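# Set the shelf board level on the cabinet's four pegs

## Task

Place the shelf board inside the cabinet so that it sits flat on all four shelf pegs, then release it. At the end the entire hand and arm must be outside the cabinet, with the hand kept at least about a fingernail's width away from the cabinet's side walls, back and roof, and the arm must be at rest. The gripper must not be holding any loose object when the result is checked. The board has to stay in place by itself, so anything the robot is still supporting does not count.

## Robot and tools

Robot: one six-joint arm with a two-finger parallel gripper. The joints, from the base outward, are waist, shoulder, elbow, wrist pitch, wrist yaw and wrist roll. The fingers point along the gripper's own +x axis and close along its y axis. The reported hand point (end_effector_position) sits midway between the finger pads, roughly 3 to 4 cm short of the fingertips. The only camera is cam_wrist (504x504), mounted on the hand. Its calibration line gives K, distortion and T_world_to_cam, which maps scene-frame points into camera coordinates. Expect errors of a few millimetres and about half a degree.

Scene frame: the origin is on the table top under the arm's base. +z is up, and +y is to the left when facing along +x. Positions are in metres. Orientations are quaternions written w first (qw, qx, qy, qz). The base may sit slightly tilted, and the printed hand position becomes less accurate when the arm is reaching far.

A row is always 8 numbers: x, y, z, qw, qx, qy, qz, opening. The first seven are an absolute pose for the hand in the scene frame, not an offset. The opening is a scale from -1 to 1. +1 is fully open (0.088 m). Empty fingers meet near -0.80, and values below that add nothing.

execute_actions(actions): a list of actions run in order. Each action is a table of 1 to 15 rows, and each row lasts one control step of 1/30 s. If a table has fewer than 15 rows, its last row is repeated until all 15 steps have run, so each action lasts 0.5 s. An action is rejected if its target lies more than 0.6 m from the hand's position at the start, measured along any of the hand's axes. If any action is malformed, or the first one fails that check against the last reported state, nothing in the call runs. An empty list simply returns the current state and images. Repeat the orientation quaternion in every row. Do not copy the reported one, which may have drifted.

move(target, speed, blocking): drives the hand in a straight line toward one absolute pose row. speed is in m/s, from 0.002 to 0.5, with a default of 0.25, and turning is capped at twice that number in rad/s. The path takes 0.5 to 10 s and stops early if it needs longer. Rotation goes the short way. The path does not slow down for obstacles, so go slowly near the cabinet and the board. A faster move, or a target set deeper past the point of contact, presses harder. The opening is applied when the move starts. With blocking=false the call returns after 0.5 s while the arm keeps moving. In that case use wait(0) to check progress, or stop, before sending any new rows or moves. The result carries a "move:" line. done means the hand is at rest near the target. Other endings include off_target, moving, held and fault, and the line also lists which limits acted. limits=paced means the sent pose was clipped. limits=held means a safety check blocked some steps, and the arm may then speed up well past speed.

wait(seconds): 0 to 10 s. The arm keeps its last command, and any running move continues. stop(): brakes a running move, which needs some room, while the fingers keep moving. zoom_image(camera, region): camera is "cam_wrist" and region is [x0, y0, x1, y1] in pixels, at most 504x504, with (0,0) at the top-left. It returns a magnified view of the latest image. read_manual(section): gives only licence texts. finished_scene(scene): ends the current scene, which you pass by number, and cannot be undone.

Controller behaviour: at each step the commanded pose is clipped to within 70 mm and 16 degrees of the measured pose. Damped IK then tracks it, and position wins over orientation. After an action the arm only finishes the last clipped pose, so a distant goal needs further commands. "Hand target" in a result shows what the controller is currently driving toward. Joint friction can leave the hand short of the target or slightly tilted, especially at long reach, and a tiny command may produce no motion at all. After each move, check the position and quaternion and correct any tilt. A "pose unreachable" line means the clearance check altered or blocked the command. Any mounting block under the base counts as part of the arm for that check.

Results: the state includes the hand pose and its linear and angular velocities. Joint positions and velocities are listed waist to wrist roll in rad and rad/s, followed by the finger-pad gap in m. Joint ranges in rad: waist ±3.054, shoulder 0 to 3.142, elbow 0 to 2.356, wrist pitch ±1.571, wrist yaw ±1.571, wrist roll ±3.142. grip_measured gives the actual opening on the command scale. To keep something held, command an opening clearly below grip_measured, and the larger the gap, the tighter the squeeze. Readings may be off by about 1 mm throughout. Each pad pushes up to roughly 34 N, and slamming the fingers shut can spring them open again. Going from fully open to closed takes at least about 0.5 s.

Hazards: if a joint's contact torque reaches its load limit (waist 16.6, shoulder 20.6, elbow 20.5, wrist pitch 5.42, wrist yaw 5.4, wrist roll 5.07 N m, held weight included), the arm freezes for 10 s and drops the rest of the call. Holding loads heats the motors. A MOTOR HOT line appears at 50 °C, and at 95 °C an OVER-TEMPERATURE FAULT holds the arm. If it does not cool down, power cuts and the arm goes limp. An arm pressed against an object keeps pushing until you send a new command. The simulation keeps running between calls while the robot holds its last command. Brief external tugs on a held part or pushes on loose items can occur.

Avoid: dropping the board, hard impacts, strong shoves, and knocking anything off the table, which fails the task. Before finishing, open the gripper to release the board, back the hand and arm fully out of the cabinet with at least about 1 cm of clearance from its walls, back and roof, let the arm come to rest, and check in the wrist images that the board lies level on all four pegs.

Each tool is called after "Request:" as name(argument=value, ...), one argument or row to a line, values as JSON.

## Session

Request:
execute_actions(
  actions=[],
)

Scene clock: 0.00 s.
end_effector_position=(+0.1891, +0.2049, +0.3426) grip_measured=+0.850 end_effector_quat_wxyz=(+0.919, +0.332, -0.083, -0.193) end_effector_velocity=(-0.002, -0.004, -0.001) end_effector_angular_velocity=(-0.006, +0.003, -0.019)
Joint positions: [ 0.517  0.505  0.875 -0.759  0.77   1.711  0.081]
Joint velocities: [-0.002 -0.002 -0.002 -0.022  0.007  0.007 -0.   ]
Motor temperatures (°C, as the motors report them): [35 33 36 40 32 28]
Heat: hottest wrist pitch 40 °C (+0.0 °C/min).
Hand target: +0.189, +0.205, +0.343; +0.919, +0.332, -0.083, -0.194
camera_calibration (this result's frames):
cam_wrist: T_world_to_cam=[[-0.354005, -0.708854, -0.610088, 0.421799], [-0.0890684, 0.674918, -0.732497, 0.162269], [0.930993, -0.204968, -0.302061, 0.0443254], [0, 0, 0, 1]] pos_world=[0.122505, 0.19856, 0.389585]

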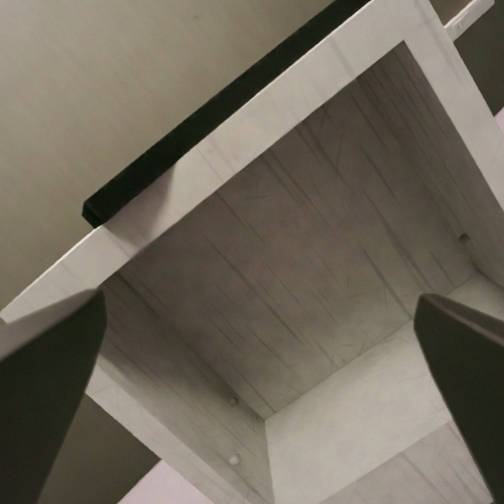

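Survey looking down.

Request:
move(
  target=[0.2,0.1,0.33,0.94,0,0.34,0,1],
)

Request:
move(
  target=[0.2,-0.05,0.3,0.9,0.07,0.4,-0.15,1],
)

Request:
move(
  target=[0.2,0.17,0.25,0.93,0,0.33,0.15,1],
)

Scene clock: 6.03 s.
end_effector_position=(+0.1986, +0.1014, +0.3307) grip_measured=+1.000 end_effector_quat_wxyz=(+0.942, +0.012, +0.334, +0.005) end_effector_velocity=(-0.001, -0.001, +0.001) end_effector_angular_velocity=(-0.024, +0.006, +0.016)
Joint positions: [-1.046  1.212  1.008 -1.457 -1.123 -0.736  0.088]
Joint velocities: [-0.007  0.012  0.012 -0.022  0.007 -0.051  0.   ]
Motor temperatures (°C, as the motors report them): [34 33 36 40 32 28]
Heat: hottest wrist pitch 40 °C (+0.0 °C/min).
Hand target: +0.199, +0.101, +0.332; +0.942, +0.010, +0.335, +0.004
Off the commanded pose: 0.002 m, 2 deg.
move: done
camera_calibration (this result's frames):
cam_wrist: T_world_to_cam=[[-0.00722313, -0.999321, 0.0361434, 0.0913892], [-0.875965, -0.0111104, -0.482246, 0.367275], [0.48232, -0.0351437, -0.87529, 0.272165], [0, 0, 0, 1]] pos_world=[0.19111, 0.104973, 0.412037]

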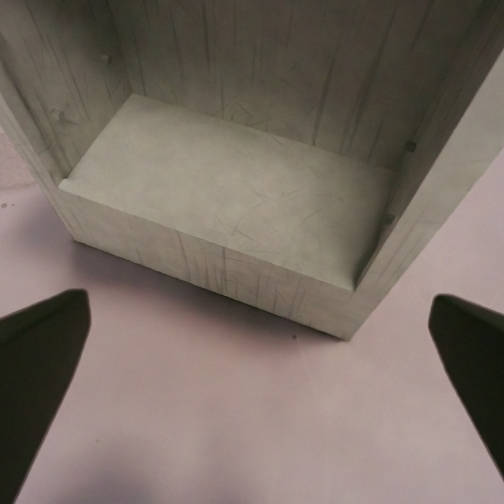

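Scene clock: 7.40 s.
end_effector_position=(+0.2006, -0.0476, +0.3007) grip_measured=+1.000 end_effector_quat_wxyz=(+0.903, +0.065, +0.398, -0.148) end_effector_velocity=(+0.002, +0.002, -0.002) end_effector_angular_velocity=(+0.020, -0.007, +0.015)
Joint positions: [-1.1    1.573  0.934 -1.026 -0.828 -0.563  0.088]
Joint velocities: [ 0.002  0.007 -0.002 -0.007 -0.022 -0.007  0.   ]
Motor temperatures (°C, as the motors report them): [34 33 36 40 32 28]
Heat: hottest wrist pitch 40 °C (+0.0 °C/min).
Hand target: +0.200, -0.049, +0.298; +0.902, +0.070, +0.399, -0.150
Off the commanded pose: 0.003 m, 1 deg.
move: done
camera_calibration (this result's frames):
cam_wrist: T_world_to_cam=[[-0.319331, -0.945559, 0.062811, 0.000764437], [-0.895171, 0.279237, -0.347413, 0.330082], [0.31096, -0.167166, -0.935606, 0.285912], [0, 0, 0, 1]] pos_world=[0.206817, -0.0436533, 0.382128]

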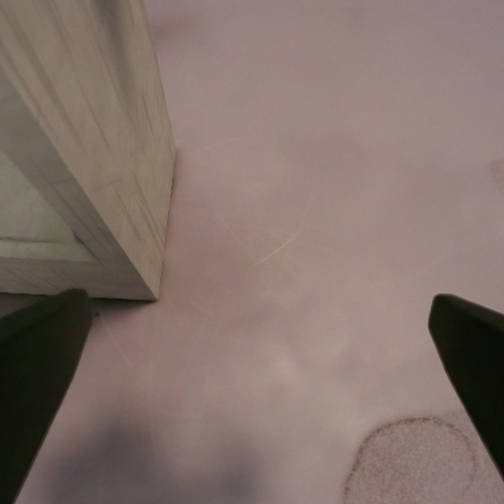

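Scene clock: 9.27 s.
end_effector_position=(+0.2001, +0.1693, +0.2538) grip_measured=+1.000 end_effector_quat_wxyz=(+0.930, -0.001, +0.335, +0.151) end_effector_velocity=(+0.000, +0.003, -0.001) end_effector_angular_velocity=(+0.007, -0.027, -0.007)
Joint positions: [-0.677  0.794  0.652 -0.92  -1.29  -0.168  0.088]
Joint velocities: [ 0.017 -0.071 -0.042  0.125  0.007  0.154  0.   ]
Motor temperatures (°C, as the motors report them): [34 33 36 40 32 28]
Heat: hottest wrist pitch 40 °C (+0.0 °C/min).
Hand target: +0.199, +0.169, +0.251; +0.930, +0.000, +0.336, +0.149
Off the commanded pose: 0.004 m, 1 deg.
move: done
camera_calibration (this result's frames):
cam_wrist: T_world_to_cam=[[0.273192, -0.961233, -0.0373848, 0.118188], [-0.846002, -0.221582, -0.484955, 0.362556], [0.457871, 0.164114, -0.873739, 0.177204], [0, 0, 0, 1]] pos_world=[0.193299, 0.164861, 0.335072]

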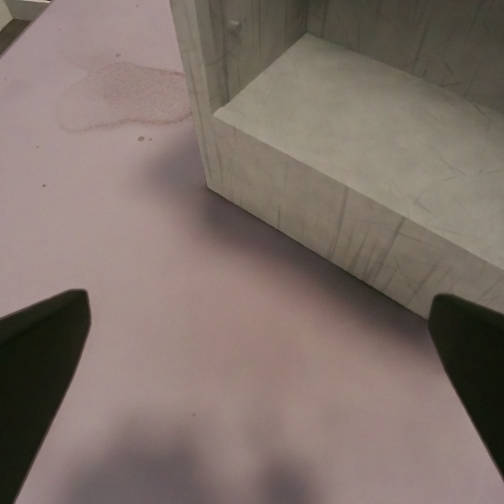

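Request:
move(
  target=[0.2,0.14,0.40,0.975,0,0.12,-0.185,1],
)

Scene clock: 22.23 s.
end_effector_position=(+0.2003, +0.1383, +0.3978) grip_measured=+1.000 end_effector_quat_wxyz=(+0.976, +0.001, +0.119, -0.182) end_effector_velocity=(-0.000, +0.000, +0.001) end_effector_angular_velocity=(+0.006, -0.002, -0.008)
Joint positions: [-0.931  0.776  1.004 -0.842 -0.77   0.31   0.088]
Joint velocities: [ 0.002  0.002  0.007 -0.007  0.007  0.007  0.   ]
Motor temperatures (°C, as the motors report them): [34 33 37 40 32 28]
Heat: hottest wrist pitch 40 °C (+0.0 °C/min).
Hand target: +0.201, +0.138, +0.399; +0.976, +0.001, +0.118, -0.183
Off the commanded pose: 0.003 m, 0 deg.
move: done
camera_calibration (this result's frames):
cam_wrist: T_world_to_cam=[[-0.386757, -0.917396, 0.0938261, 0.167615], [-0.563217, 0.15442, -0.811752, 0.447099], [0.73021, -0.366795, -0.576416, 0.208616], [0, 0, 0, 1]] pos_world=[0.164307, 0.161248, 0.467457]

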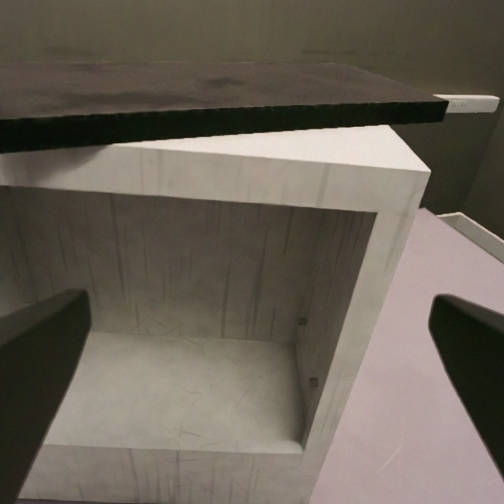

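Request:
move(
  target=[0.33,0.0,0.46,0.937,0.057,0.295,-0.179,-0.9],
)

Request:
move(
  target=[0.42,-0.055,0.45,0.937,0.057,0.295,-0.179,-0.9],
  speed=0.1,
)

Scene clock: 37.60 s.
end_effector_position=(+0.3277, -0.0002, +0.4583) grip_measured=-0.783 end_effector_quat_wxyz=(+0.937, +0.059, +0.292, -0.183) end_effector_velocity=(+0.002, -0.008, -0.009) end_effector_angular_velocity=(+0.035, +0.034, -0.006)
Joint positions: [-0.875  1.745  1.646 -0.992 -0.798  0.052  0.001]
Joint velocities: [ 0.002  0.037  0.012 -0.037 -0.007 -0.022 -0.   ]
Motor temperatures (°C, as the motors report them): [34 34 37 42 32 28]
Heat: hottest wrist pitch 42 °C (+3.2 °C/min).
Hand target: +0.330, +0.001, +0.458; +0.937, +0.058, +0.294, -0.180
Off the commanded pose: 0.003 m, 1 deg.
move: done
camera_calibration (this result's frames):
cam_wrist: T_world_to_cam=[[-0.389727, -0.919126, 0.0576131, 0.10169], [-0.782199, 0.297349, -0.547493, 0.540007], [0.486084, -0.258438, -0.834825, 0.298173], [0, 0, 0, 1]] pos_world=[0.317088, 0.00995399, 0.538714]

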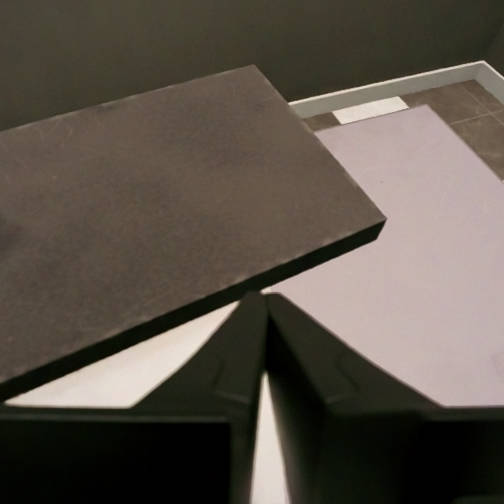

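Scene clock: 39.27 s.
end_effector_position=(+0.4172, -0.0542, +0.4497) grip_measured=-0.783 end_effector_quat_wxyz=(+0.937, +0.057, +0.295, -0.179) end_effector_velocity=(-0.000, -0.002, -0.002) end_effector_angular_velocity=(+0.019, +0.002, -0.006)
Joint positions: [-0.758  2.052  1.868 -0.813 -0.745  0.183  0.001]
Joint velocities: [-0.002  0.007  0.002 -0.007 -0.007  0.007  0.   ]
Motor temperatures (°C, as the motors report them): [34 34 37 42 32 28]
Heat: hottest wrist pitch 42 °C (+3.1 °C/min).
Hand target: +0.420, -0.055, +0.449; +0.937, +0.057, +0.296, -0.180
Off the commanded pose: 0.003 m, 0 deg.
move: done
camera_calibration (this result's frames):
cam_wrist: T_world_to_cam=[[-0.381554, -0.922384, 0.0602073, 0.0827176], [-0.787787, 0.290422, -0.543182, 0.621431], [0.483536, -0.254684, -0.837454, 0.235926], [0, 0, 0, 1]] pos_world=[0.407038, -0.0440933, 0.530147]

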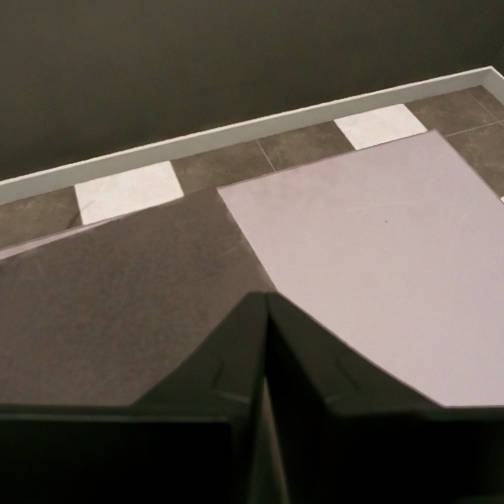

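Request:
move(
  target=[0.429,-0.031,0.43,0.937,0.057,0.295,-0.179,-0.9],
  speed=0.06,
)

Request:
move(
  target=[0.429,-0.031,0.395,0.937,0.057,0.295,-0.179,-0.9],
  speed=0.03,
)

Request:
move(
  target=[0.357,0.03,0.395,0.937,0.057,0.295,-0.179,-0.9],
  speed=0.04,
)

Request:
move(
  target=[0.33,0.04,0.47,0.937,0.057,0.295,-0.179,-0.9],
  speed=0.08,
)

Scene clock: 51.50 s.
end_effector_position=(+0.4293, -0.0326, +0.4316) grip_measured=-0.783 end_effector_quat_wxyz=(+0.937, +0.056, +0.295, -0.178) end_effector_velocity=(-0.004, -0.001, -0.005) end_effector_angular_velocity=(+0.025, +0.008, -0.012)
Joint positions: [-0.691  1.995  1.786 -0.739 -0.708  0.255  0.001]
Joint velocities: [-0.002 -0.007 -0.022 -0.007 -0.007  0.007 -0.   ]
Motor temperatures (°C, as the motors report them): [36 34 38 42 32 28]
Heat: hottest wrist pitch 42 °C (+2.3 °C/min).
Hand target: +0.429, -0.031, +0.430; +0.937, +0.057, +0.296, -0.179
Off the commanded pose: 0.002 m, 0 deg.
move: done
camera_calibration (this result's frames):
cam_wrist: T_world_to_cam=[[-0.379609, -0.923126, 0.0611197, 0.107084], [-0.788602, 0.28833, -0.543113, 0.615083], [0.483739, -0.25437, -0.837432, 0.220294], [0, 0, 0, 1]] pos_world=[0.419141, -0.0224591, 0.511996]

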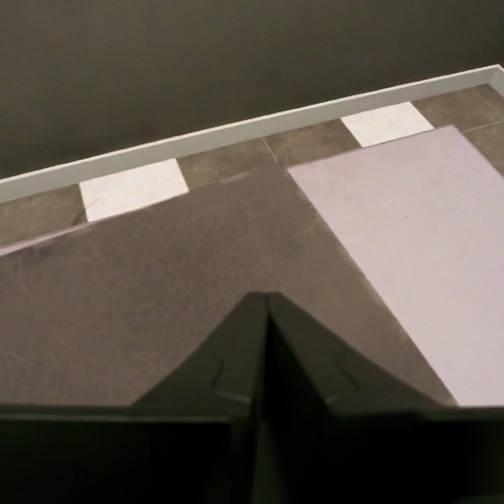

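Scene clock: 52.93 s.
end_effector_position=(+0.4260, -0.0344, +0.4203) grip_measured=-0.783 end_effector_quat_wxyz=(+0.945, +0.041, +0.267, -0.186) end_effector_velocity=(+0.000, +0.001, +0.002) end_effector_angular_velocity=(-0.019, -0.013, +0.022)
Joint positions: [-0.674  1.915  1.612 -0.562 -0.664  0.304  0.001]
Joint velocities: [-0.002 -0.012 -0.022  0.037 -0.007 -0.007 -0.   ]
Motor temperatures (°C, as the motors report them): [36 34 38 42 32 28]
Heat: hottest wrist pitch 42 °C (+2.3 °C/min).
Hand target: +0.428, -0.031, +0.395; +0.937, +0.057, +0.295, -0.180
Off the commanded pose: 0.026 m, 4 deg.
move: off_target
camera_calibration (this result's frames):
cam_wrist: T_world_to_cam=[[-0.388071, -0.91806, 0.0810395, 0.100267], [-0.757838, 0.267827, -0.594937, 0.614824], [0.524483, -0.292293, -0.799677, 0.177466], [0, 0, 0, 1]] pos_world=[0.41177, -0.0207435, 0.499571]

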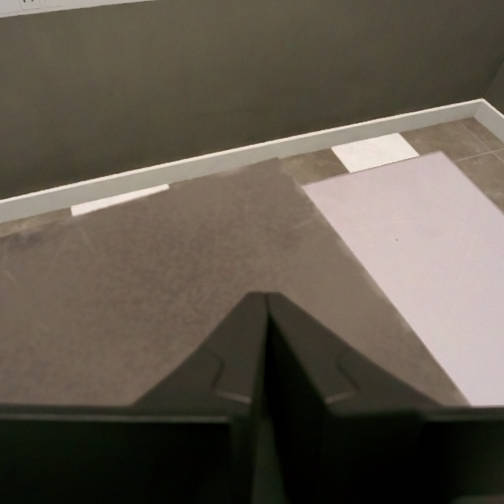

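Scene clock: 55.70 s.
end_effector_position=(+0.3567, +0.0285, +0.4191) grip_measured=-0.783 end_effector_quat_wxyz=(+0.945, +0.039, +0.265, -0.186) end_effector_velocity=(-0.003, +0.002, +0.002) end_effector_angular_velocity=(-0.018, -0.006, +0.002)
Joint positions: [-0.706  1.598  1.41  -0.692 -0.682  0.272  0.001]
Joint velocities: [-0.002 -0.017 -0.012  0.007  0.007 -0.007 -0.   ]
Motor temperatures (°C, as the motors report them): [36 34 38 42 32 28]
Heat: hottest wrist pitch 42 °C (+2.2 °C/min).
Hand target: +0.357, +0.030, +0.397; +0.937, +0.057, +0.295, -0.179
Off the commanded pose: 0.024 m, 4 deg.
move: off_target
camera_calibration (this result's frames):
cam_wrist: T_world_to_cam=[[-0.388624, -0.917495, 0.084701, 0.129928], [-0.75624, 0.265098, -0.598184, 0.545604], [0.526377, -0.296523, -0.79687, 0.229499], [0, 0, 0, 1]] pos_world=[0.342298, 0.0426217, 0.498247]

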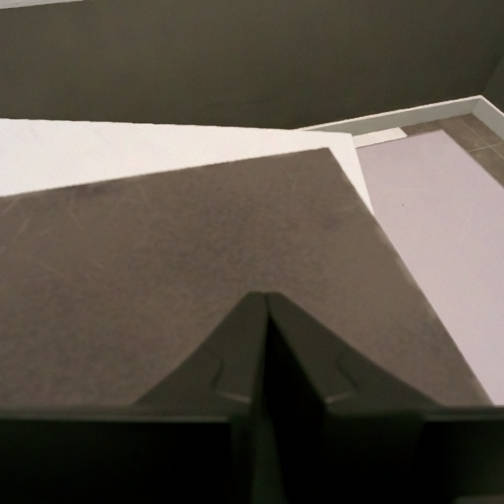

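Scene clock: 56.83 s.
end_effector_position=(+0.3308, +0.0402, +0.4686) grip_measured=-0.783 end_effector_quat_wxyz=(+0.937, +0.058, +0.295, -0.179) end_effector_velocity=(-0.004, -0.006, -0.001) end_effector_angular_velocity=(+0.006, +0.025, -0.032)
Joint positions: [-0.831  1.712  1.748 -1.094 -0.783  0.098  0.001]
Joint velocities: [-0.007  0.022  0.027 -0.051  0.022 -0.022 -0.   ]
Motor temperatures (°C, as the motors report them): [36 34 38 42 32 28]
Heat: hottest wrist pitch 42 °C (+2.1 °C/min).
Hand target: +0.331, +0.040, +0.471; +0.937, +0.058, +0.294, -0.178
Off the commanded pose: 0.002 m, 0 deg.
move: done
camera_calibration (this result's frames):
cam_wrist: T_world_to_cam=[[-0.382321, -0.92219, 0.0582827, 0.136805], [-0.787378, 0.292122, -0.542863, 0.535838], [0.483597, -0.253438, -0.837796, 0.317662], [0, 0, 0, 1]] pos_world=[0.320591, 0.0501381, 0.54905]

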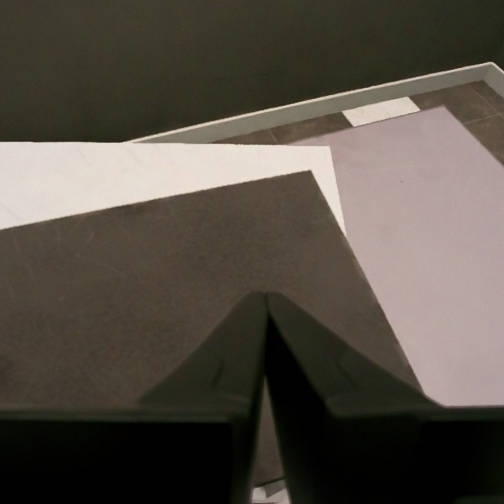

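Request:
move(
  target=[0.2,0.14,0.48,0.95,0.03,0.25,-0.185,-0.9],
)

Scene clock: 60.97 s.
end_effector_position=(+0.2017, +0.1377, +0.4812) grip_measured=-0.783 end_effector_quat_wxyz=(+0.951, +0.033, +0.247, -0.185) end_effector_velocity=(-0.001, +0.005, -0.001) end_effector_angular_velocity=(+0.004, -0.002, +0.034)
Joint positions: [-1.12   1.367  1.749 -1.569 -0.899 -0.2    0.001]
Joint velocities: [-0.012 -0.002 -0.002 -0.022 -0.037 -0.037  0.   ]
Motor temperatures (°C, as the motors report them): [36 34 38 42 32 28]
Heat: hottest wrist pitch 42 °C (+2.0 °C/min).
Hand target: +0.200, +0.140, +0.482; +0.952, +0.029, +0.244, -0.184
Off the commanded pose: 0.003 m, 0 deg.
joint sent to its limit — the command would take joint 4 (wrist pitch) past its lower limit, so that joint was sent only as far as its limit.
move: done
camera_calibration (this result's frames):
cam_wrist: T_world_to_cam=[[-0.385405, -0.91848, 0.0886425, 0.162189], [-0.73635, 0.248235, -0.629419, 0.44995], [0.556105, -0.307853, -0.771994, 0.376572], [0, 0, 0, 1]] pos_world=[0.184415, 0.153202, 0.559541]

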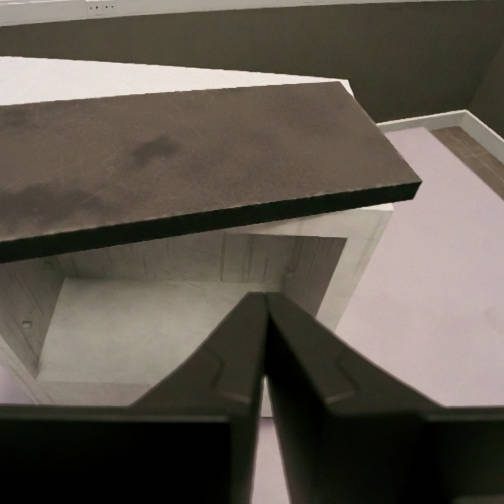

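Request:
move(
  target=[0.24,0.126,0.39,0.706,-0.706,0.037,-0.037,0.1],
)

Request:
move(
  target=[0.30,0.119,0.39,0.706,-0.706,0.037,-0.037,0.1],
  speed=0.05,
)

Scene clock: 77.57 s.
end_effector_position=(+0.2399, +0.1251, +0.3907) grip_measured=+0.100 end_effector_quat_wxyz=(+0.706, -0.706, +0.041, -0.038) end_effector_velocity=(-0.000, -0.000, -0.004) end_effector_angular_velocity=(-0.004, +0.014, +0.014)
Joint positions: [-0.794  0.689  0.588 -0.011 -0.751 -0.865  0.044]
Joint velocities: [-0.002 -0.002 -0.012  0.007 -0.022 -0.007 -0.   ]
Motor temperatures (°C, as the motors report them): [35 34 37 42 32 28]
Heat: hottest wrist pitch 42 °C (+2.0 °C/min).
Hand target: +0.240, +0.125, +0.388; +0.705, -0.708, +0.041, -0.034
Off the commanded pose: 0.001 m, 1 deg.
move: done
camera_calibration (this result's frames):
cam_wrist: T_world_to_cam=[[-0.0360322, 0.0481375, 0.998191, -0.386755], [-0.477586, -0.878226, 0.0251126, 0.247308], [0.877846, -0.475817, 0.0546342, -0.0975446], [0, 0, 0, 1]] pos_world=[0.189805, 0.189396, 0.385174]

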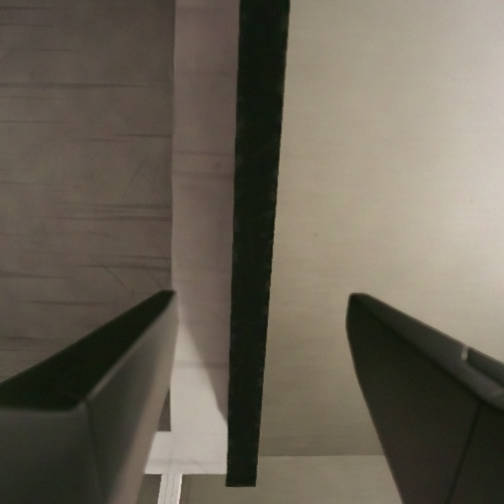

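Scene clock: 79.13 s.
end_effector_position=(+0.2983, +0.1168, +0.3872) grip_measured=+0.100 end_effector_quat_wxyz=(+0.705, -0.707, +0.041, -0.037) end_effector_velocity=(+0.002, -0.002, -0.003) end_effector_angular_velocity=(-0.012, +0.019, -0.003)
Joint positions: [-0.566  0.924  0.614  0.217 -0.524 -0.836  0.044]
Joint velocities: [ 0.002  0.012  0.002 -0.007 -0.007 -0.022 -0.   ]
Motor temperatures (°C, as the motors report them): [35 34 37 42 32 28]
Heat: hottest wrist pitch 42 °C (+2.0 °C/min).
Hand target: +0.300, +0.119, +0.389; +0.705, -0.707, +0.038, -0.037
Off the commanded pose: 0.004 m, 0 deg.
move: done
camera_calibration (this result's frames):
cam_wrist: T_world_to_cam=[[-0.0365721, 0.0486026, 0.998148, -0.380618], [-0.476771, -0.878663, 0.0253157, 0.267784], [0.878267, -0.474962, 0.0553069, -0.153057], [0, 0, 0, 1]] pos_world=[0.248176, 0.181095, 0.381599]

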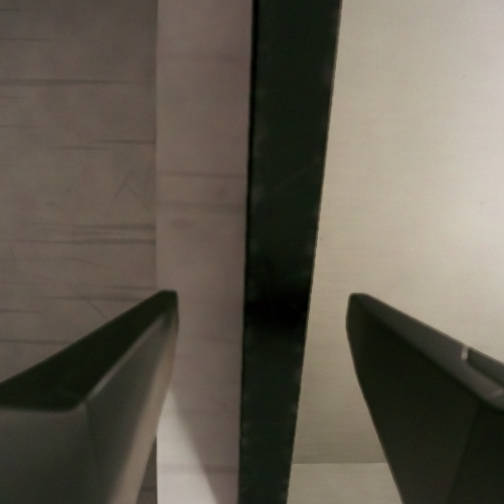

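Request:
move(
  target=[0.334,0.1155,0.394,0.706,-0.706,0.037,-0.037,0.0],
  speed=0.025,
)

Request:
move(
  target=[0.334,0.1155,0.394,0.706,-0.706,0.037,-0.037,-0.9],
  speed=0.025,
)

Scene clock: 84.83 s.
end_effector_position=(+0.3215, +0.1118, +0.3893) grip_measured=+0.004 end_effector_quat_wxyz=(+0.707, -0.705, +0.043, -0.038) end_effector_velocity=(-0.000, -0.002, -0.002) end_effector_angular_velocity=(-0.000, +0.011, -0.004)
Joint positions: [-0.521  1.034  0.654  0.284 -0.478 -0.829  0.039]
Joint velocities: [-0.002  0.002 -0.002 -0.007 -0.007 -0.007 -0.   ]
Motor temperatures (°C, as the motors report them): [34 33 38 42 32 28]
Heat: hottest wrist pitch 42 °C (+1.0 °C/min).
Hand target: +0.333, +0.116, +0.393; +0.706, -0.706, +0.037, -0.037
Off the commanded pose: 0.014 m, 1 deg.
move: off_target
camera_calibration (this result's frames):
cam_wrist: T_world_to_cam=[[-0.0346175, 0.043864, 0.998438, -0.381845], [-0.479755, -0.877129, 0.0219007, 0.276436], [0.876719, -0.478247, 0.051408, -0.17351], [0, 0, 0, 1]] pos_world=[0.271523, 0.176238, 0.384114]

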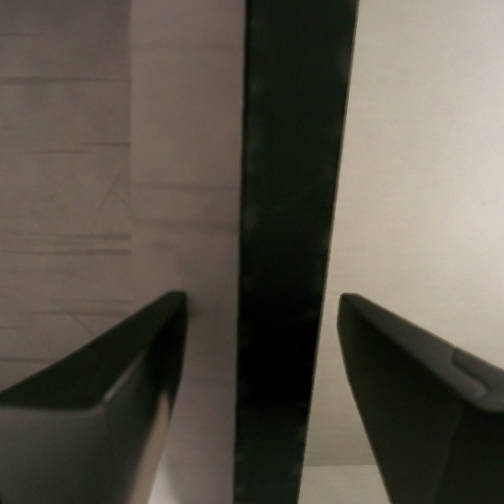

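Scene clock: 85.63 s.
end_effector_position=(+0.3219, +0.1127, +0.3909) grip_measured=-0.464 end_effector_quat_wxyz=(+0.707, -0.705, +0.040, -0.039) end_effector_velocity=(-0.000, -0.002, +0.001) end_effector_angular_velocity=(-0.009, -0.007, -0.006)
Joint positions: [-0.521  1.036  0.657  0.289 -0.477 -0.825  0.016]
Joint velocities: [-0.002  0.002 -0.002  0.007  0.007 -0.007 -0.   ]
Motor temperatures (°C, as the motors report them): [34 33 38 42 32 28]
Heat: hottest wrist pitch 42 °C (+1.0 °C/min).
Hand target: +0.333, +0.115, +0.393; +0.706, -0.706, +0.037, -0.037
Off the commanded pose: 0.013 m, 0 deg.
move: off_target
camera_calibration (this result's frames):
cam_wrist: T_world_to_cam=[[-0.0397854, 0.0438527, 0.998245, -0.381768], [-0.477192, -0.878581, 0.0195772, 0.277721], [0.877898, -0.475575, 0.0558809, -0.175998], [0, 0, 0, 1]] pos_world=[0.271845, 0.177042, 0.385496]

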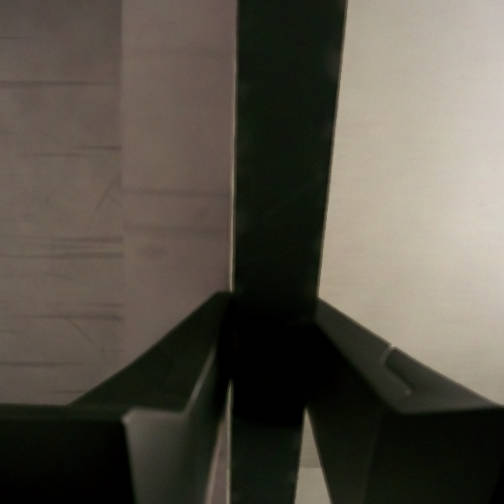

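Request:
move(
  target=[0.29,0.116,0.394,0.706,-0.706,0.037,-0.037,-1],
  speed=0.02,
)

Request:
move(
  target=[0.29,0.116,0.39,0.706,-0.706,0.037,-0.037,-0.1],
  speed=0.02,
)

Request:
move(
  target=[0.33,0.1115,0.39,0.706,-0.706,0.037,-0.037,-0.1],
  speed=0.02,
)

Request:
move(
  target=[0.325,0.112,0.39,0.706,-0.706,0.037,-0.037,-1],
  speed=0.02,
)

Scene clock: 95.87 s.
end_effector_position=(+0.2925, +0.1164, +0.3918) grip_measured=-0.464 end_effector_quat_wxyz=(+0.709, -0.703, +0.040, -0.031) end_effector_velocity=(-0.002, -0.001, -0.004) end_effector_angular_velocity=(+0.005, +0.020, +0.002)
Joint positions: [-0.61   0.915  0.622  0.198 -0.581 -0.831  0.016]
Joint velocities: [-0.007 -0.007 -0.002 -0.022 -0.022 -0.007 -0.   ]
Motor temperatures (°C, as the motors report them): [34 34 40 45 33 28]
Heat: hottest wrist pitch 45 °C (+4.0 °C/min).
Hand target: +0.290, +0.116, +0.395; +0.707, -0.706, +0.036, -0.037
Off the commanded pose: 0.003 m, 1 deg.
move: done
camera_calibration (this result's frames):
cam_wrist: T_world_to_cam=[[-0.0301356, 0.0381195, 0.998819, -0.386357], [-0.467806, -0.883614, 0.0196085, 0.264724], [0.883317, -0.466663, 0.0444608, -0.14658], [0, 0, 0, 1]] pos_world=[0.241673, 0.180238, 0.387227]

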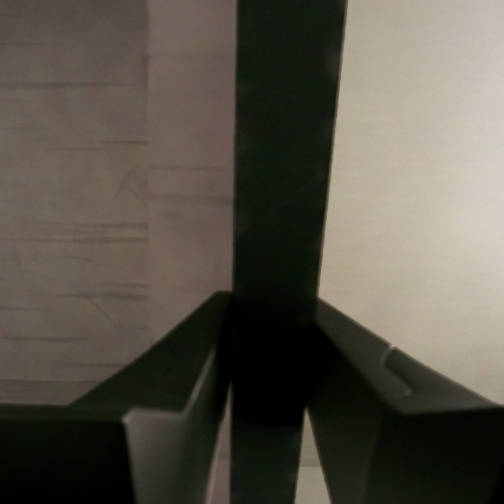

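Scene clock: 96.60 s.
end_effector_position=(+0.2904, +0.1167, +0.3926) grip_measured=-0.102 end_effector_quat_wxyz=(+0.707, -0.706, +0.036, -0.037) end_effector_velocity=(-0.002, -0.002, -0.001) end_effector_angular_velocity=(-0.018, -0.000, -0.011)
Joint positions: [-0.61   0.902  0.613  0.205 -0.568 -0.831  0.034]
Joint velocities: [-0.002 -0.007 -0.007 -0.007  0.007 -0.022  0.001]
Motor temperatures (°C, as the motors report them): [34 34 40 45 33 28]
Heat: hottest wrist pitch 45 °C (+3.0 °C/min).
Hand target: +0.290, +0.116, +0.390; +0.706, -0.706, +0.037, -0.037
Off the commanded pose: 0.003 m, 0 deg.
move: done
camera_calibration (this result's frames):
cam_wrist: T_world_to_cam=[[-0.0438908, 0.045681, 0.997991, -0.383774], [-0.470927, -0.881953, 0.0196586, 0.264676], [0.881079, -0.469119, 0.060222, -0.149866], [0, 0, 0, 1]] pos_world=[0.239842, 0.180658, 0.386825]

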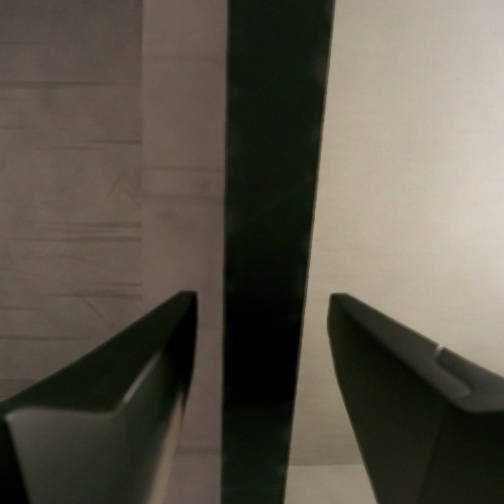

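Scene clock: 98.83 s.
end_effector_position=(+0.3198, +0.1094, +0.3884) grip_measured=-0.096 end_effector_quat_wxyz=(+0.706, -0.706, +0.040, -0.039) end_effector_velocity=(-0.001, -0.001, -0.002) end_effector_angular_velocity=(+0.012, +0.007, -0.001)
Joint positions: [-0.528  1.031  0.639  0.303 -0.483 -0.828  0.034]
Joint velocities: [-0.002 -0.002 -0.002 -0.007 -0.007  0.007 -0.   ]
Motor temperatures (°C, as the motors report them): [34 34 40 45 33 28]
Heat: hottest wrist pitch 45 °C (+3.0 °C/min).
Hand target: +0.329, +0.112, +0.389; +0.706, -0.707, +0.037, -0.037
Off the commanded pose: 0.010 m, 0 deg.
move: off_target
camera_calibration (this result's frames):
cam_wrist: T_world_to_cam=[[-0.0404479, 0.0464465, 0.998102, -0.379242], [-0.477748, -0.878233, 0.0215078, 0.273241], [0.877565, -0.475971, 0.0577124, -0.176147], [0, 0, 0, 1]] pos_world=[0.269782, 0.173743, 0.382811]

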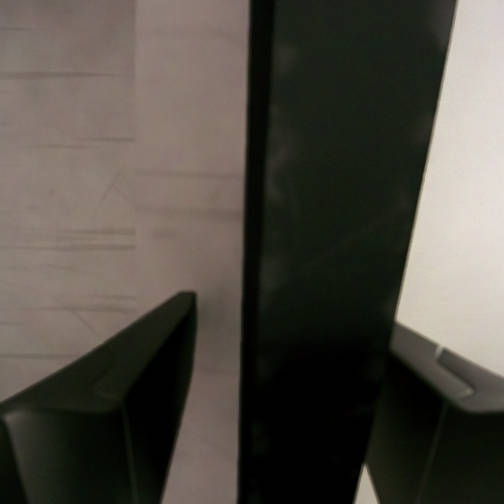

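Scene clock: 99.53 s.
end_effector_position=(+0.3195, +0.1105, +0.3898) grip_measured=-0.457 end_effector_quat_wxyz=(+0.705, -0.707, +0.036, -0.040) end_effector_velocity=(-0.000, +0.003, +0.002) end_effector_angular_velocity=(-0.028, -0.002, +0.011)
Joint positions: [-0.529  1.029  0.638  0.31  -0.483 -0.828  0.017]
Joint velocities: [-0.002 -0.002  0.002  0.007 -0.007 -0.022  0.   ]
Motor temperatures (°C, as the motors report them): [34 34 40 45 33 28]
Heat: hottest wrist pitch 45 °C (+3.0 °C/min).
Hand target: +0.325, +0.112, +0.390; +0.706, -0.706, +0.037, -0.037
Off the commanded pose: 0.006 m, 0 deg.
move: done
camera_calibration (this result's frames):
cam_wrist: T_world_to_cam=[[-0.0462491, 0.0501951, 0.997668, -0.379044], [-0.474377, -0.88004, 0.0222861, 0.272875], [0.879106, -0.47224, 0.0645125, -0.178919], [0, 0, 0, 1]] pos_world=[0.269204, 0.174674, 0.383621]

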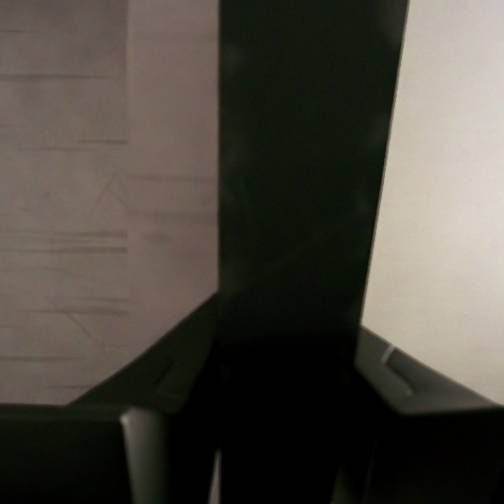

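Request:
move(
  target=[0.31,0.113,0.405,0.706,-0.706,0.037,-0.037,-1],
  speed=0.02,
)

Request:
move(
  target=[0.22,0.15,0.405,0.706,-0.706,0.037,-0.037,-1],
  speed=0.06,
)

Request:
move(
  target=[0.235,0.19,0.36,0.848,-0.5,0.038,-0.168,-1],
  speed=0.06,
)

Request:
move(
  target=[0.25,0.184,0.285,0.848,-0.5,0.038,-0.168,-1],
  speed=0.06,
)

Scene clock: 108.20 s.
end_effector_position=(+0.3122, +0.1092, +0.3939) grip_measured=-0.464 end_effector_quat_wxyz=(+0.710, -0.702, +0.048, -0.026) end_effector_velocity=(-0.004, +0.001, -0.001) end_effector_angular_velocity=(+0.006, +0.023, +0.006)
Joint positions: [-0.582  1.018  0.664  0.24  -0.562 -0.837  0.016]
Joint velocities: [-0.017 -0.012  0.007 -0.037 -0.037 -0.007 -0.   ]
Motor temperatures (°C, as the motors report them): [33 34 40 45 33 28]
Heat: hottest wrist pitch 45 °C (+3.0 °C/min).
Hand target: +0.310, +0.113, +0.405; +0.706, -0.706, +0.037, -0.037
Off the commanded pose: 0.012 m, 2 deg.
move: off_target
camera_calibration (this result's frames):
cam_wrist: T_world_to_cam=[[-0.01139, 0.0344129, 0.999343, -0.393253], [-0.47164, -0.881438, 0.0249772, 0.266391], [0.881718, -0.471045, 0.0262701, -0.159311], [0, 0, 0, 1]] pos_world=[0.261629, 0.173298, 0.390526]

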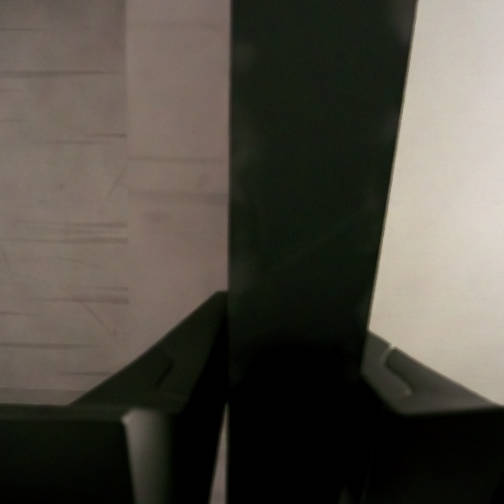

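Scene clock: 110.30 s.
end_effector_position=(+0.2234, +0.1453, +0.3984) grip_measured=-0.464 end_effector_quat_wxyz=(+0.716, -0.697, +0.045, -0.026) end_effector_velocity=(-0.003, -0.001, -0.000) end_effector_angular_velocity=(-0.018, +0.001, +0.001)
Joint positions: [-0.868  0.642  0.671 -0.165 -0.849 -0.862  0.016]
Joint velocities: [-0.022 -0.007 -0.002 -0.007 -0.022 -0.022 -0.   ]
Motor temperatures (°C, as the motors report them): [33 34 40 45 33 28]
Heat: hottest wrist pitch 45 °C (+3.0 °C/min).
Hand target: +0.220, +0.150, +0.406; +0.707, -0.705, +0.035, -0.037
Off the commanded pose: 0.009 m, 2 deg.
move: off_target
camera_calibration (this result's frames):
cam_wrist: T_world_to_cam=[[-0.0165237, 0.018505, 0.999692, -0.396645], [-0.466696, -0.884376, 0.00865645, 0.262009], [0.884263, -0.466409, 0.0232494, -0.0641848], [0, 0, 0, 1]] pos_world=[0.172481, 0.209118, 0.395747]

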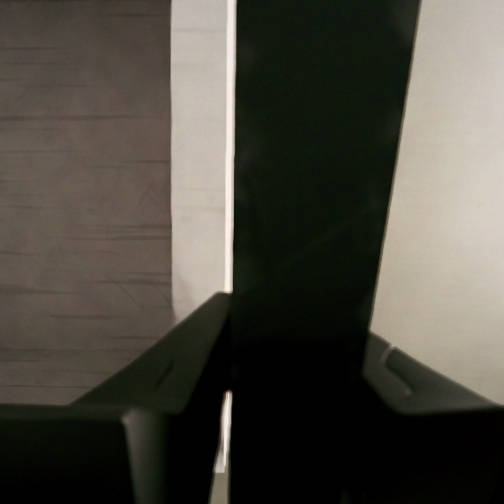

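Scene clock: 115.20 s.
end_effector_position=(+0.2380, +0.1853, +0.3479) grip_measured=-0.464 end_effector_quat_wxyz=(+0.843, -0.510, +0.058, -0.161) end_effector_velocity=(-0.001, +0.001, -0.001) end_effector_angular_velocity=(+0.010, -0.012, -0.013)
Joint positions: [ 0.091  0.562  0.712 -0.349  0.339 -0.263  0.016]
Joint velocities: [ 0.037  0.002  0.002 -0.007  0.051  0.022  0.   ]
Motor temperatures (°C, as the motors report them): [33 33 40 45 33 28]
Heat: hottest wrist pitch 45 °C (+3.0 °C/min).
Hand target: +0.236, +0.191, +0.358; +0.845, -0.506, +0.040, -0.169
Off the commanded pose: 0.013 m, 3 deg.
move: off_target
camera_calibration (this result's frames):
cam_wrist: T_world_to_cam=[[-0.243988, -0.375512, 0.894125, -0.182761], [-0.601733, -0.66442, -0.443242, 0.453275], [0.760518, -0.64617, -0.0638472, 0.0358383], [0, 0, 0, 1]] pos_world=[0.200903, 0.255693, 0.36661]

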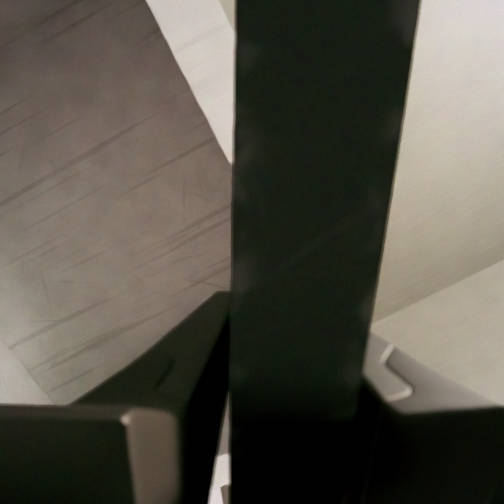

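Scene clock: 116.60 s.
end_effector_position=(+0.2496, +0.1845, +0.2795) grip_measured=-0.464 end_effector_quat_wxyz=(+0.845, -0.508, +0.048, -0.158) end_effector_velocity=(-0.000, +0.002, +0.003) end_effector_angular_velocity=(-0.007, -0.024, -0.000)
Joint positions: [ 0.495  0.611  0.511 -0.127  0.733 -0.168  0.016]
Joint velocities: [ 0.017  0.002 -0.002  0.022  0.037 -0.007 -0.   ]
Motor temperatures (°C, as the motors report them): [33 33 40 45 33 28]
Heat: hottest wrist pitch 45 °C (+3.0 °C/min).
Hand target: +0.249, +0.184, +0.285; +0.847, -0.503, +0.037, -0.168
Off the commanded pose: 0.006 m, 2 deg.
move: done
camera_calibration (this result's frames):
cam_wrist: T_world_to_cam=[[-0.250953, -0.382632, 0.889166, -0.114657], [-0.5847, -0.672139, -0.454262, 0.429641], [0.771458, -0.633894, -0.0550498, 0.014712], [0, 0, 0, 1]] pos_world=[0.211088, 0.254233, 0.297929]

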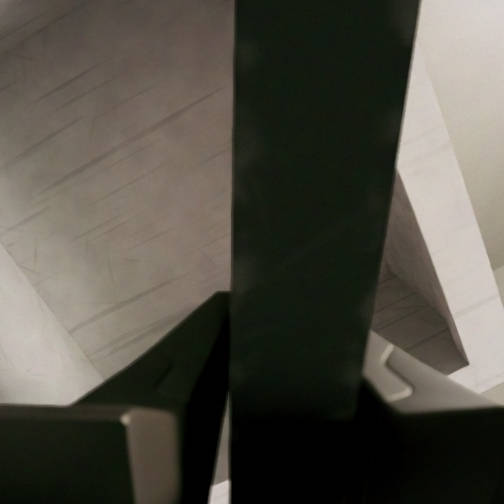

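Request:
move(
  target=[0.3255,0.155,0.283,0.848,-0.5,0.038,-0.168,-1],
  speed=0.03,
)

Request:
move(
  target=[0.382,0.134,0.283,0.848,-0.5,0.038,-0.168,-1],
  speed=0.025,
)

Scene clock: 124.57 s.
end_effector_position=(+0.3204, +0.1565, +0.2696) grip_measured=-0.464 end_effector_quat_wxyz=(+0.849, -0.504, +0.053, -0.150) end_effector_velocity=(+0.001, -0.003, +0.001) end_effector_angular_velocity=(-0.006, +0.001, -0.006)
Joint positions: [ 0.243  0.963  0.492  0.276  0.467 -0.219  0.016]
Joint velocities: [-0.012  0.007 -0.002  0.007 -0.007 -0.007 -0.   ]
Motor temperatures (°C, as the motors report them): [33 33 40 46 34 28]
Heat: hottest wrist pitch 46 °C (+4.0 °C/min).
Hand target: +0.324, +0.154, +0.282; +0.850, -0.499, +0.039, -0.168
Off the commanded pose: 0.014 m, 3 deg.
move: off_target
camera_calibration (this result's frames):
cam_wrist: T_world_to_cam=[[-0.234395, -0.397299, 0.88725, -0.101303], [-0.584774, -0.671467, -0.455161, 0.447832], [0.776594, -0.625528, -0.0749419, -0.0558787], [0, 0, 0, 1]] pos_world=[0.281531, 0.225503, 0.289529]

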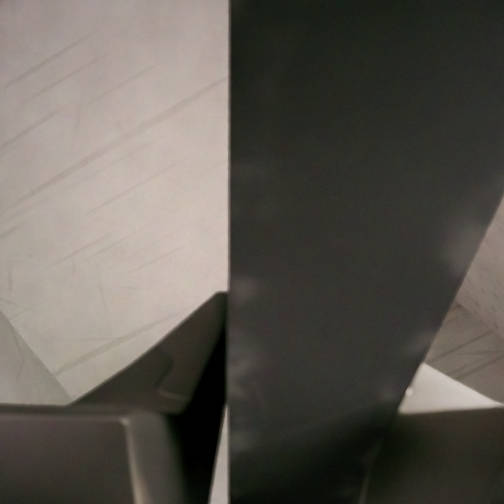

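Scene clock: 127.47 s.
end_effector_position=(+0.3460, +0.1501, +0.2609) grip_measured=-0.462 end_effector_quat_wxyz=(+0.864, -0.491, +0.025, -0.114) end_effector_velocity=(+0.000, -0.003, -0.003) end_effector_angular_velocity=(+0.007, +0.007, -0.001)
Joint positions: [ 0.187  1.119  0.452  0.552  0.357 -0.218  0.016]
Joint velocities: [-0.002  0.007 -0.007  0.007 -0.007  0.007 -0.   ]
Motor temperatures (°C, as the motors report them): [34 34 42 46 34 28]
Heat: hottest wrist pitch 46 °C (+4.0 °C/min).
Hand target: +0.372, +0.133, +0.282; +0.849, -0.499, +0.037, -0.167
Off the commanded pose: 0.045 m, 7 deg.
move: off_target
camera_calibration (this result's frames):
cam_wrist: T_world_to_cam=[[-0.20968, -0.446038, 0.870106, -0.0869541], [-0.514235, -0.706571, -0.486127, 0.443516], [0.831623, -0.54937, -0.0812146, -0.109179], [0, 0, 0, 1]] pos_world=[0.300635, 0.214611, 0.282398]

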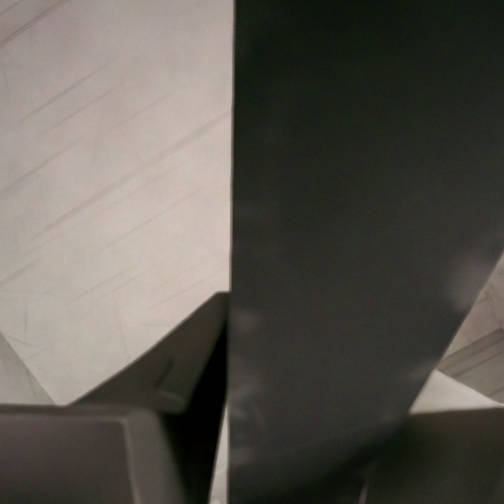

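Request:
move(
  target=[0.29,0.165,0.283,0.848,-0.5,0.038,-0.168,-1],
  speed=0.04,
)

Request:
move(
  target=[0.275,0.13,0.283,0.848,-0.5,0.038,-0.168,-1],
  speed=0.04,
)

Request:
move(
  target=[0.345,0.104,0.283,0.848,-0.5,0.038,-0.168,-1],
  speed=0.025,
)

Scene clock: 135.87 s.
end_effector_position=(+0.2918, +0.1588, +0.2701) grip_measured=-0.464 end_effector_quat_wxyz=(+0.844, -0.509, +0.059, -0.161) end_effector_velocity=(-0.004, -0.005, -0.002) end_effector_angular_velocity=(-0.005, +0.005, -0.027)
Joint positions: [ 0.305  0.814  0.467  0.125  0.547 -0.21   0.016]
Joint velocities: [ 0.007 -0.012 -0.002 -0.037  0.022  0.007  0.   ]
Motor temperatures (°C, as the motors report them): [37 38 51 47 35 29]
Heat: hottest elbow 51 °C (+9.0 °C/min). Fold the arm in close to its base before you think long.
Hand target: +0.291, +0.165, +0.283; +0.848, -0.501, +0.038, -0.168
Off the commanded pose: 0.014 m, 3 deg.
MOTOR HOT: a motor reached 50 °C. Now the hottest motor, joint 3 (elbow), reports 51 °C. The temperature limit of the motors' drives, at which the controller stops the arm, is 95 °C. To cool a motor, set the load down, stop pushing, or move to a pose that needs little force.
move: off_target
camera_calibration (this result's frames):
cam_wrist: T_world_to_cam=[[-0.242784, -0.378811, 0.893061, -0.109587], [-0.60313, -0.662102, -0.444809, 0.433999], [0.759796, -0.646625, -0.0677241, -0.0258404], [0, 0, 0, 1]] pos_world=[0.254786, 0.22913, 0.289164]

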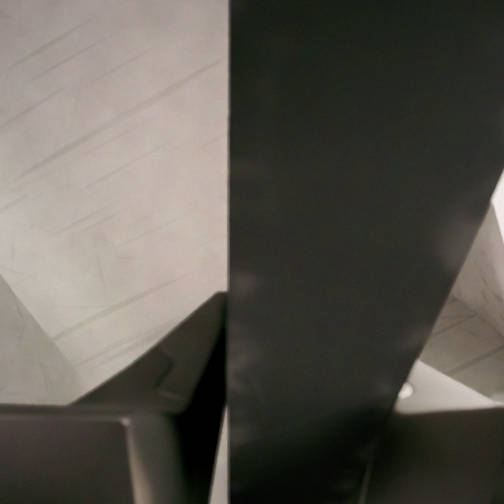

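Scene clock: 137.07 s.
end_effector_position=(+0.2787, +0.1452, +0.2754) grip_measured=-0.464 end_effector_quat_wxyz=(+0.858, -0.495, +0.042, -0.132) end_effector_velocity=(-0.003, -0.003, +0.000) end_effector_angular_velocity=(-0.017, +0.008, +0.003)
Joint positions: [ 0.189  0.694  0.374  0.16   0.384 -0.218  0.016]
Joint velocities: [-0.017 -0.022 -0.012 -0.007 -0.022 -0.022 -0.   ]
Motor temperatures (°C, as the motors report them): [37 38 50 47 35 29]
Heat: hottest elbow 50 °C (+8.1 °C/min). Fold the arm in close to its base before you think long.
Hand target: +0.275, +0.130, +0.283; +0.849, -0.499, +0.038, -0.168
Off the commanded pose: 0.017 m, 4 deg.
MOTOR HOT: still on. Now the hottest motor, joint 3 (elbow), reports 50 °C; a drive's own limit is 95 °C.
move: off_target
camera_calibration (this result's frames):
cam_wrist: T_world_to_cam=[[-0.219513, -0.425715, 0.877827, -0.118162], [-0.554417, -0.685933, -0.471293, 0.416668], [0.802768, -0.590137, -0.0854523, -0.0395941], [0, 0, 0, 1]] pos_world=[0.236854, 0.212137, 0.296715]

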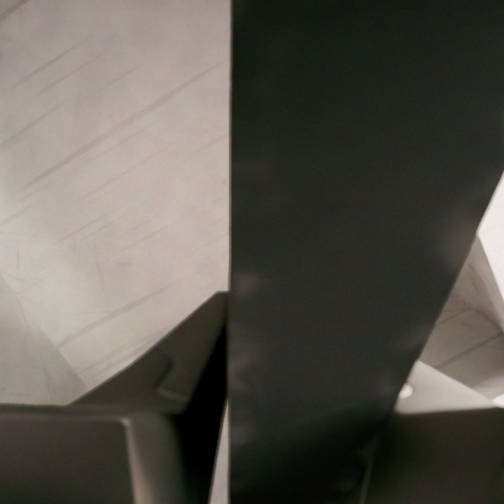

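Scene clock: 140.43 s.
end_effector_position=(+0.3382, +0.1343, +0.2663) grip_measured=-0.461 end_effector_quat_wxyz=(+0.853, -0.511, +0.034, -0.098) end_effector_velocity=(+0.002, +0.000, -0.001) end_effector_angular_velocity=(-0.019, +0.010, +0.014)
Joint positions: [ 0.092  1.078  0.402  0.561  0.229 -0.278  0.016]
Joint velocities: [-0.007  0.012 -0.002  0.022 -0.022 -0.022 -0.   ]
Motor temperatures (°C, as the motors report them): [38 37 49 46 36 29]
Heat: hottest elbow 49 °C (+7.1 °C/min). Fold the arm in close to its base before you think long.
Hand target: +0.341, +0.105, +0.282; +0.849, -0.500, +0.037, -0.167
Off the commanded pose: 0.035 m, 8 deg.
MOTOR HOT: still on. Now the hottest motor, joint 3 (elbow), reports 49 °C; a drive's own limit is 95 °C.
move: off_target
camera_calibration (this result's frames):
cam_wrist: T_world_to_cam=[[-0.170751, -0.410806, 0.895591, -0.124934], [-0.517375, -0.736171, -0.436321, 0.422754], [0.838551, -0.537858, -0.0868385, -0.113334], [0, 0, 0, 1]] pos_world=[0.292426, 0.198938, 0.286504]

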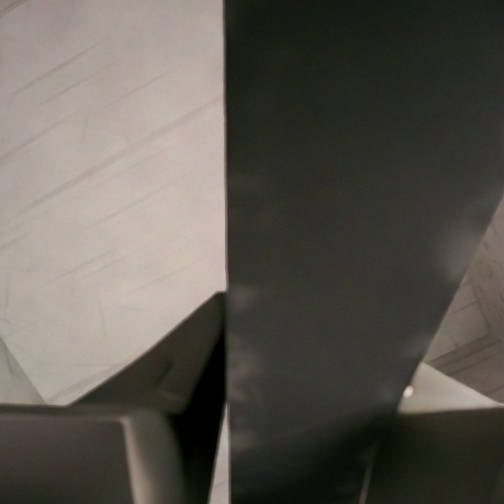

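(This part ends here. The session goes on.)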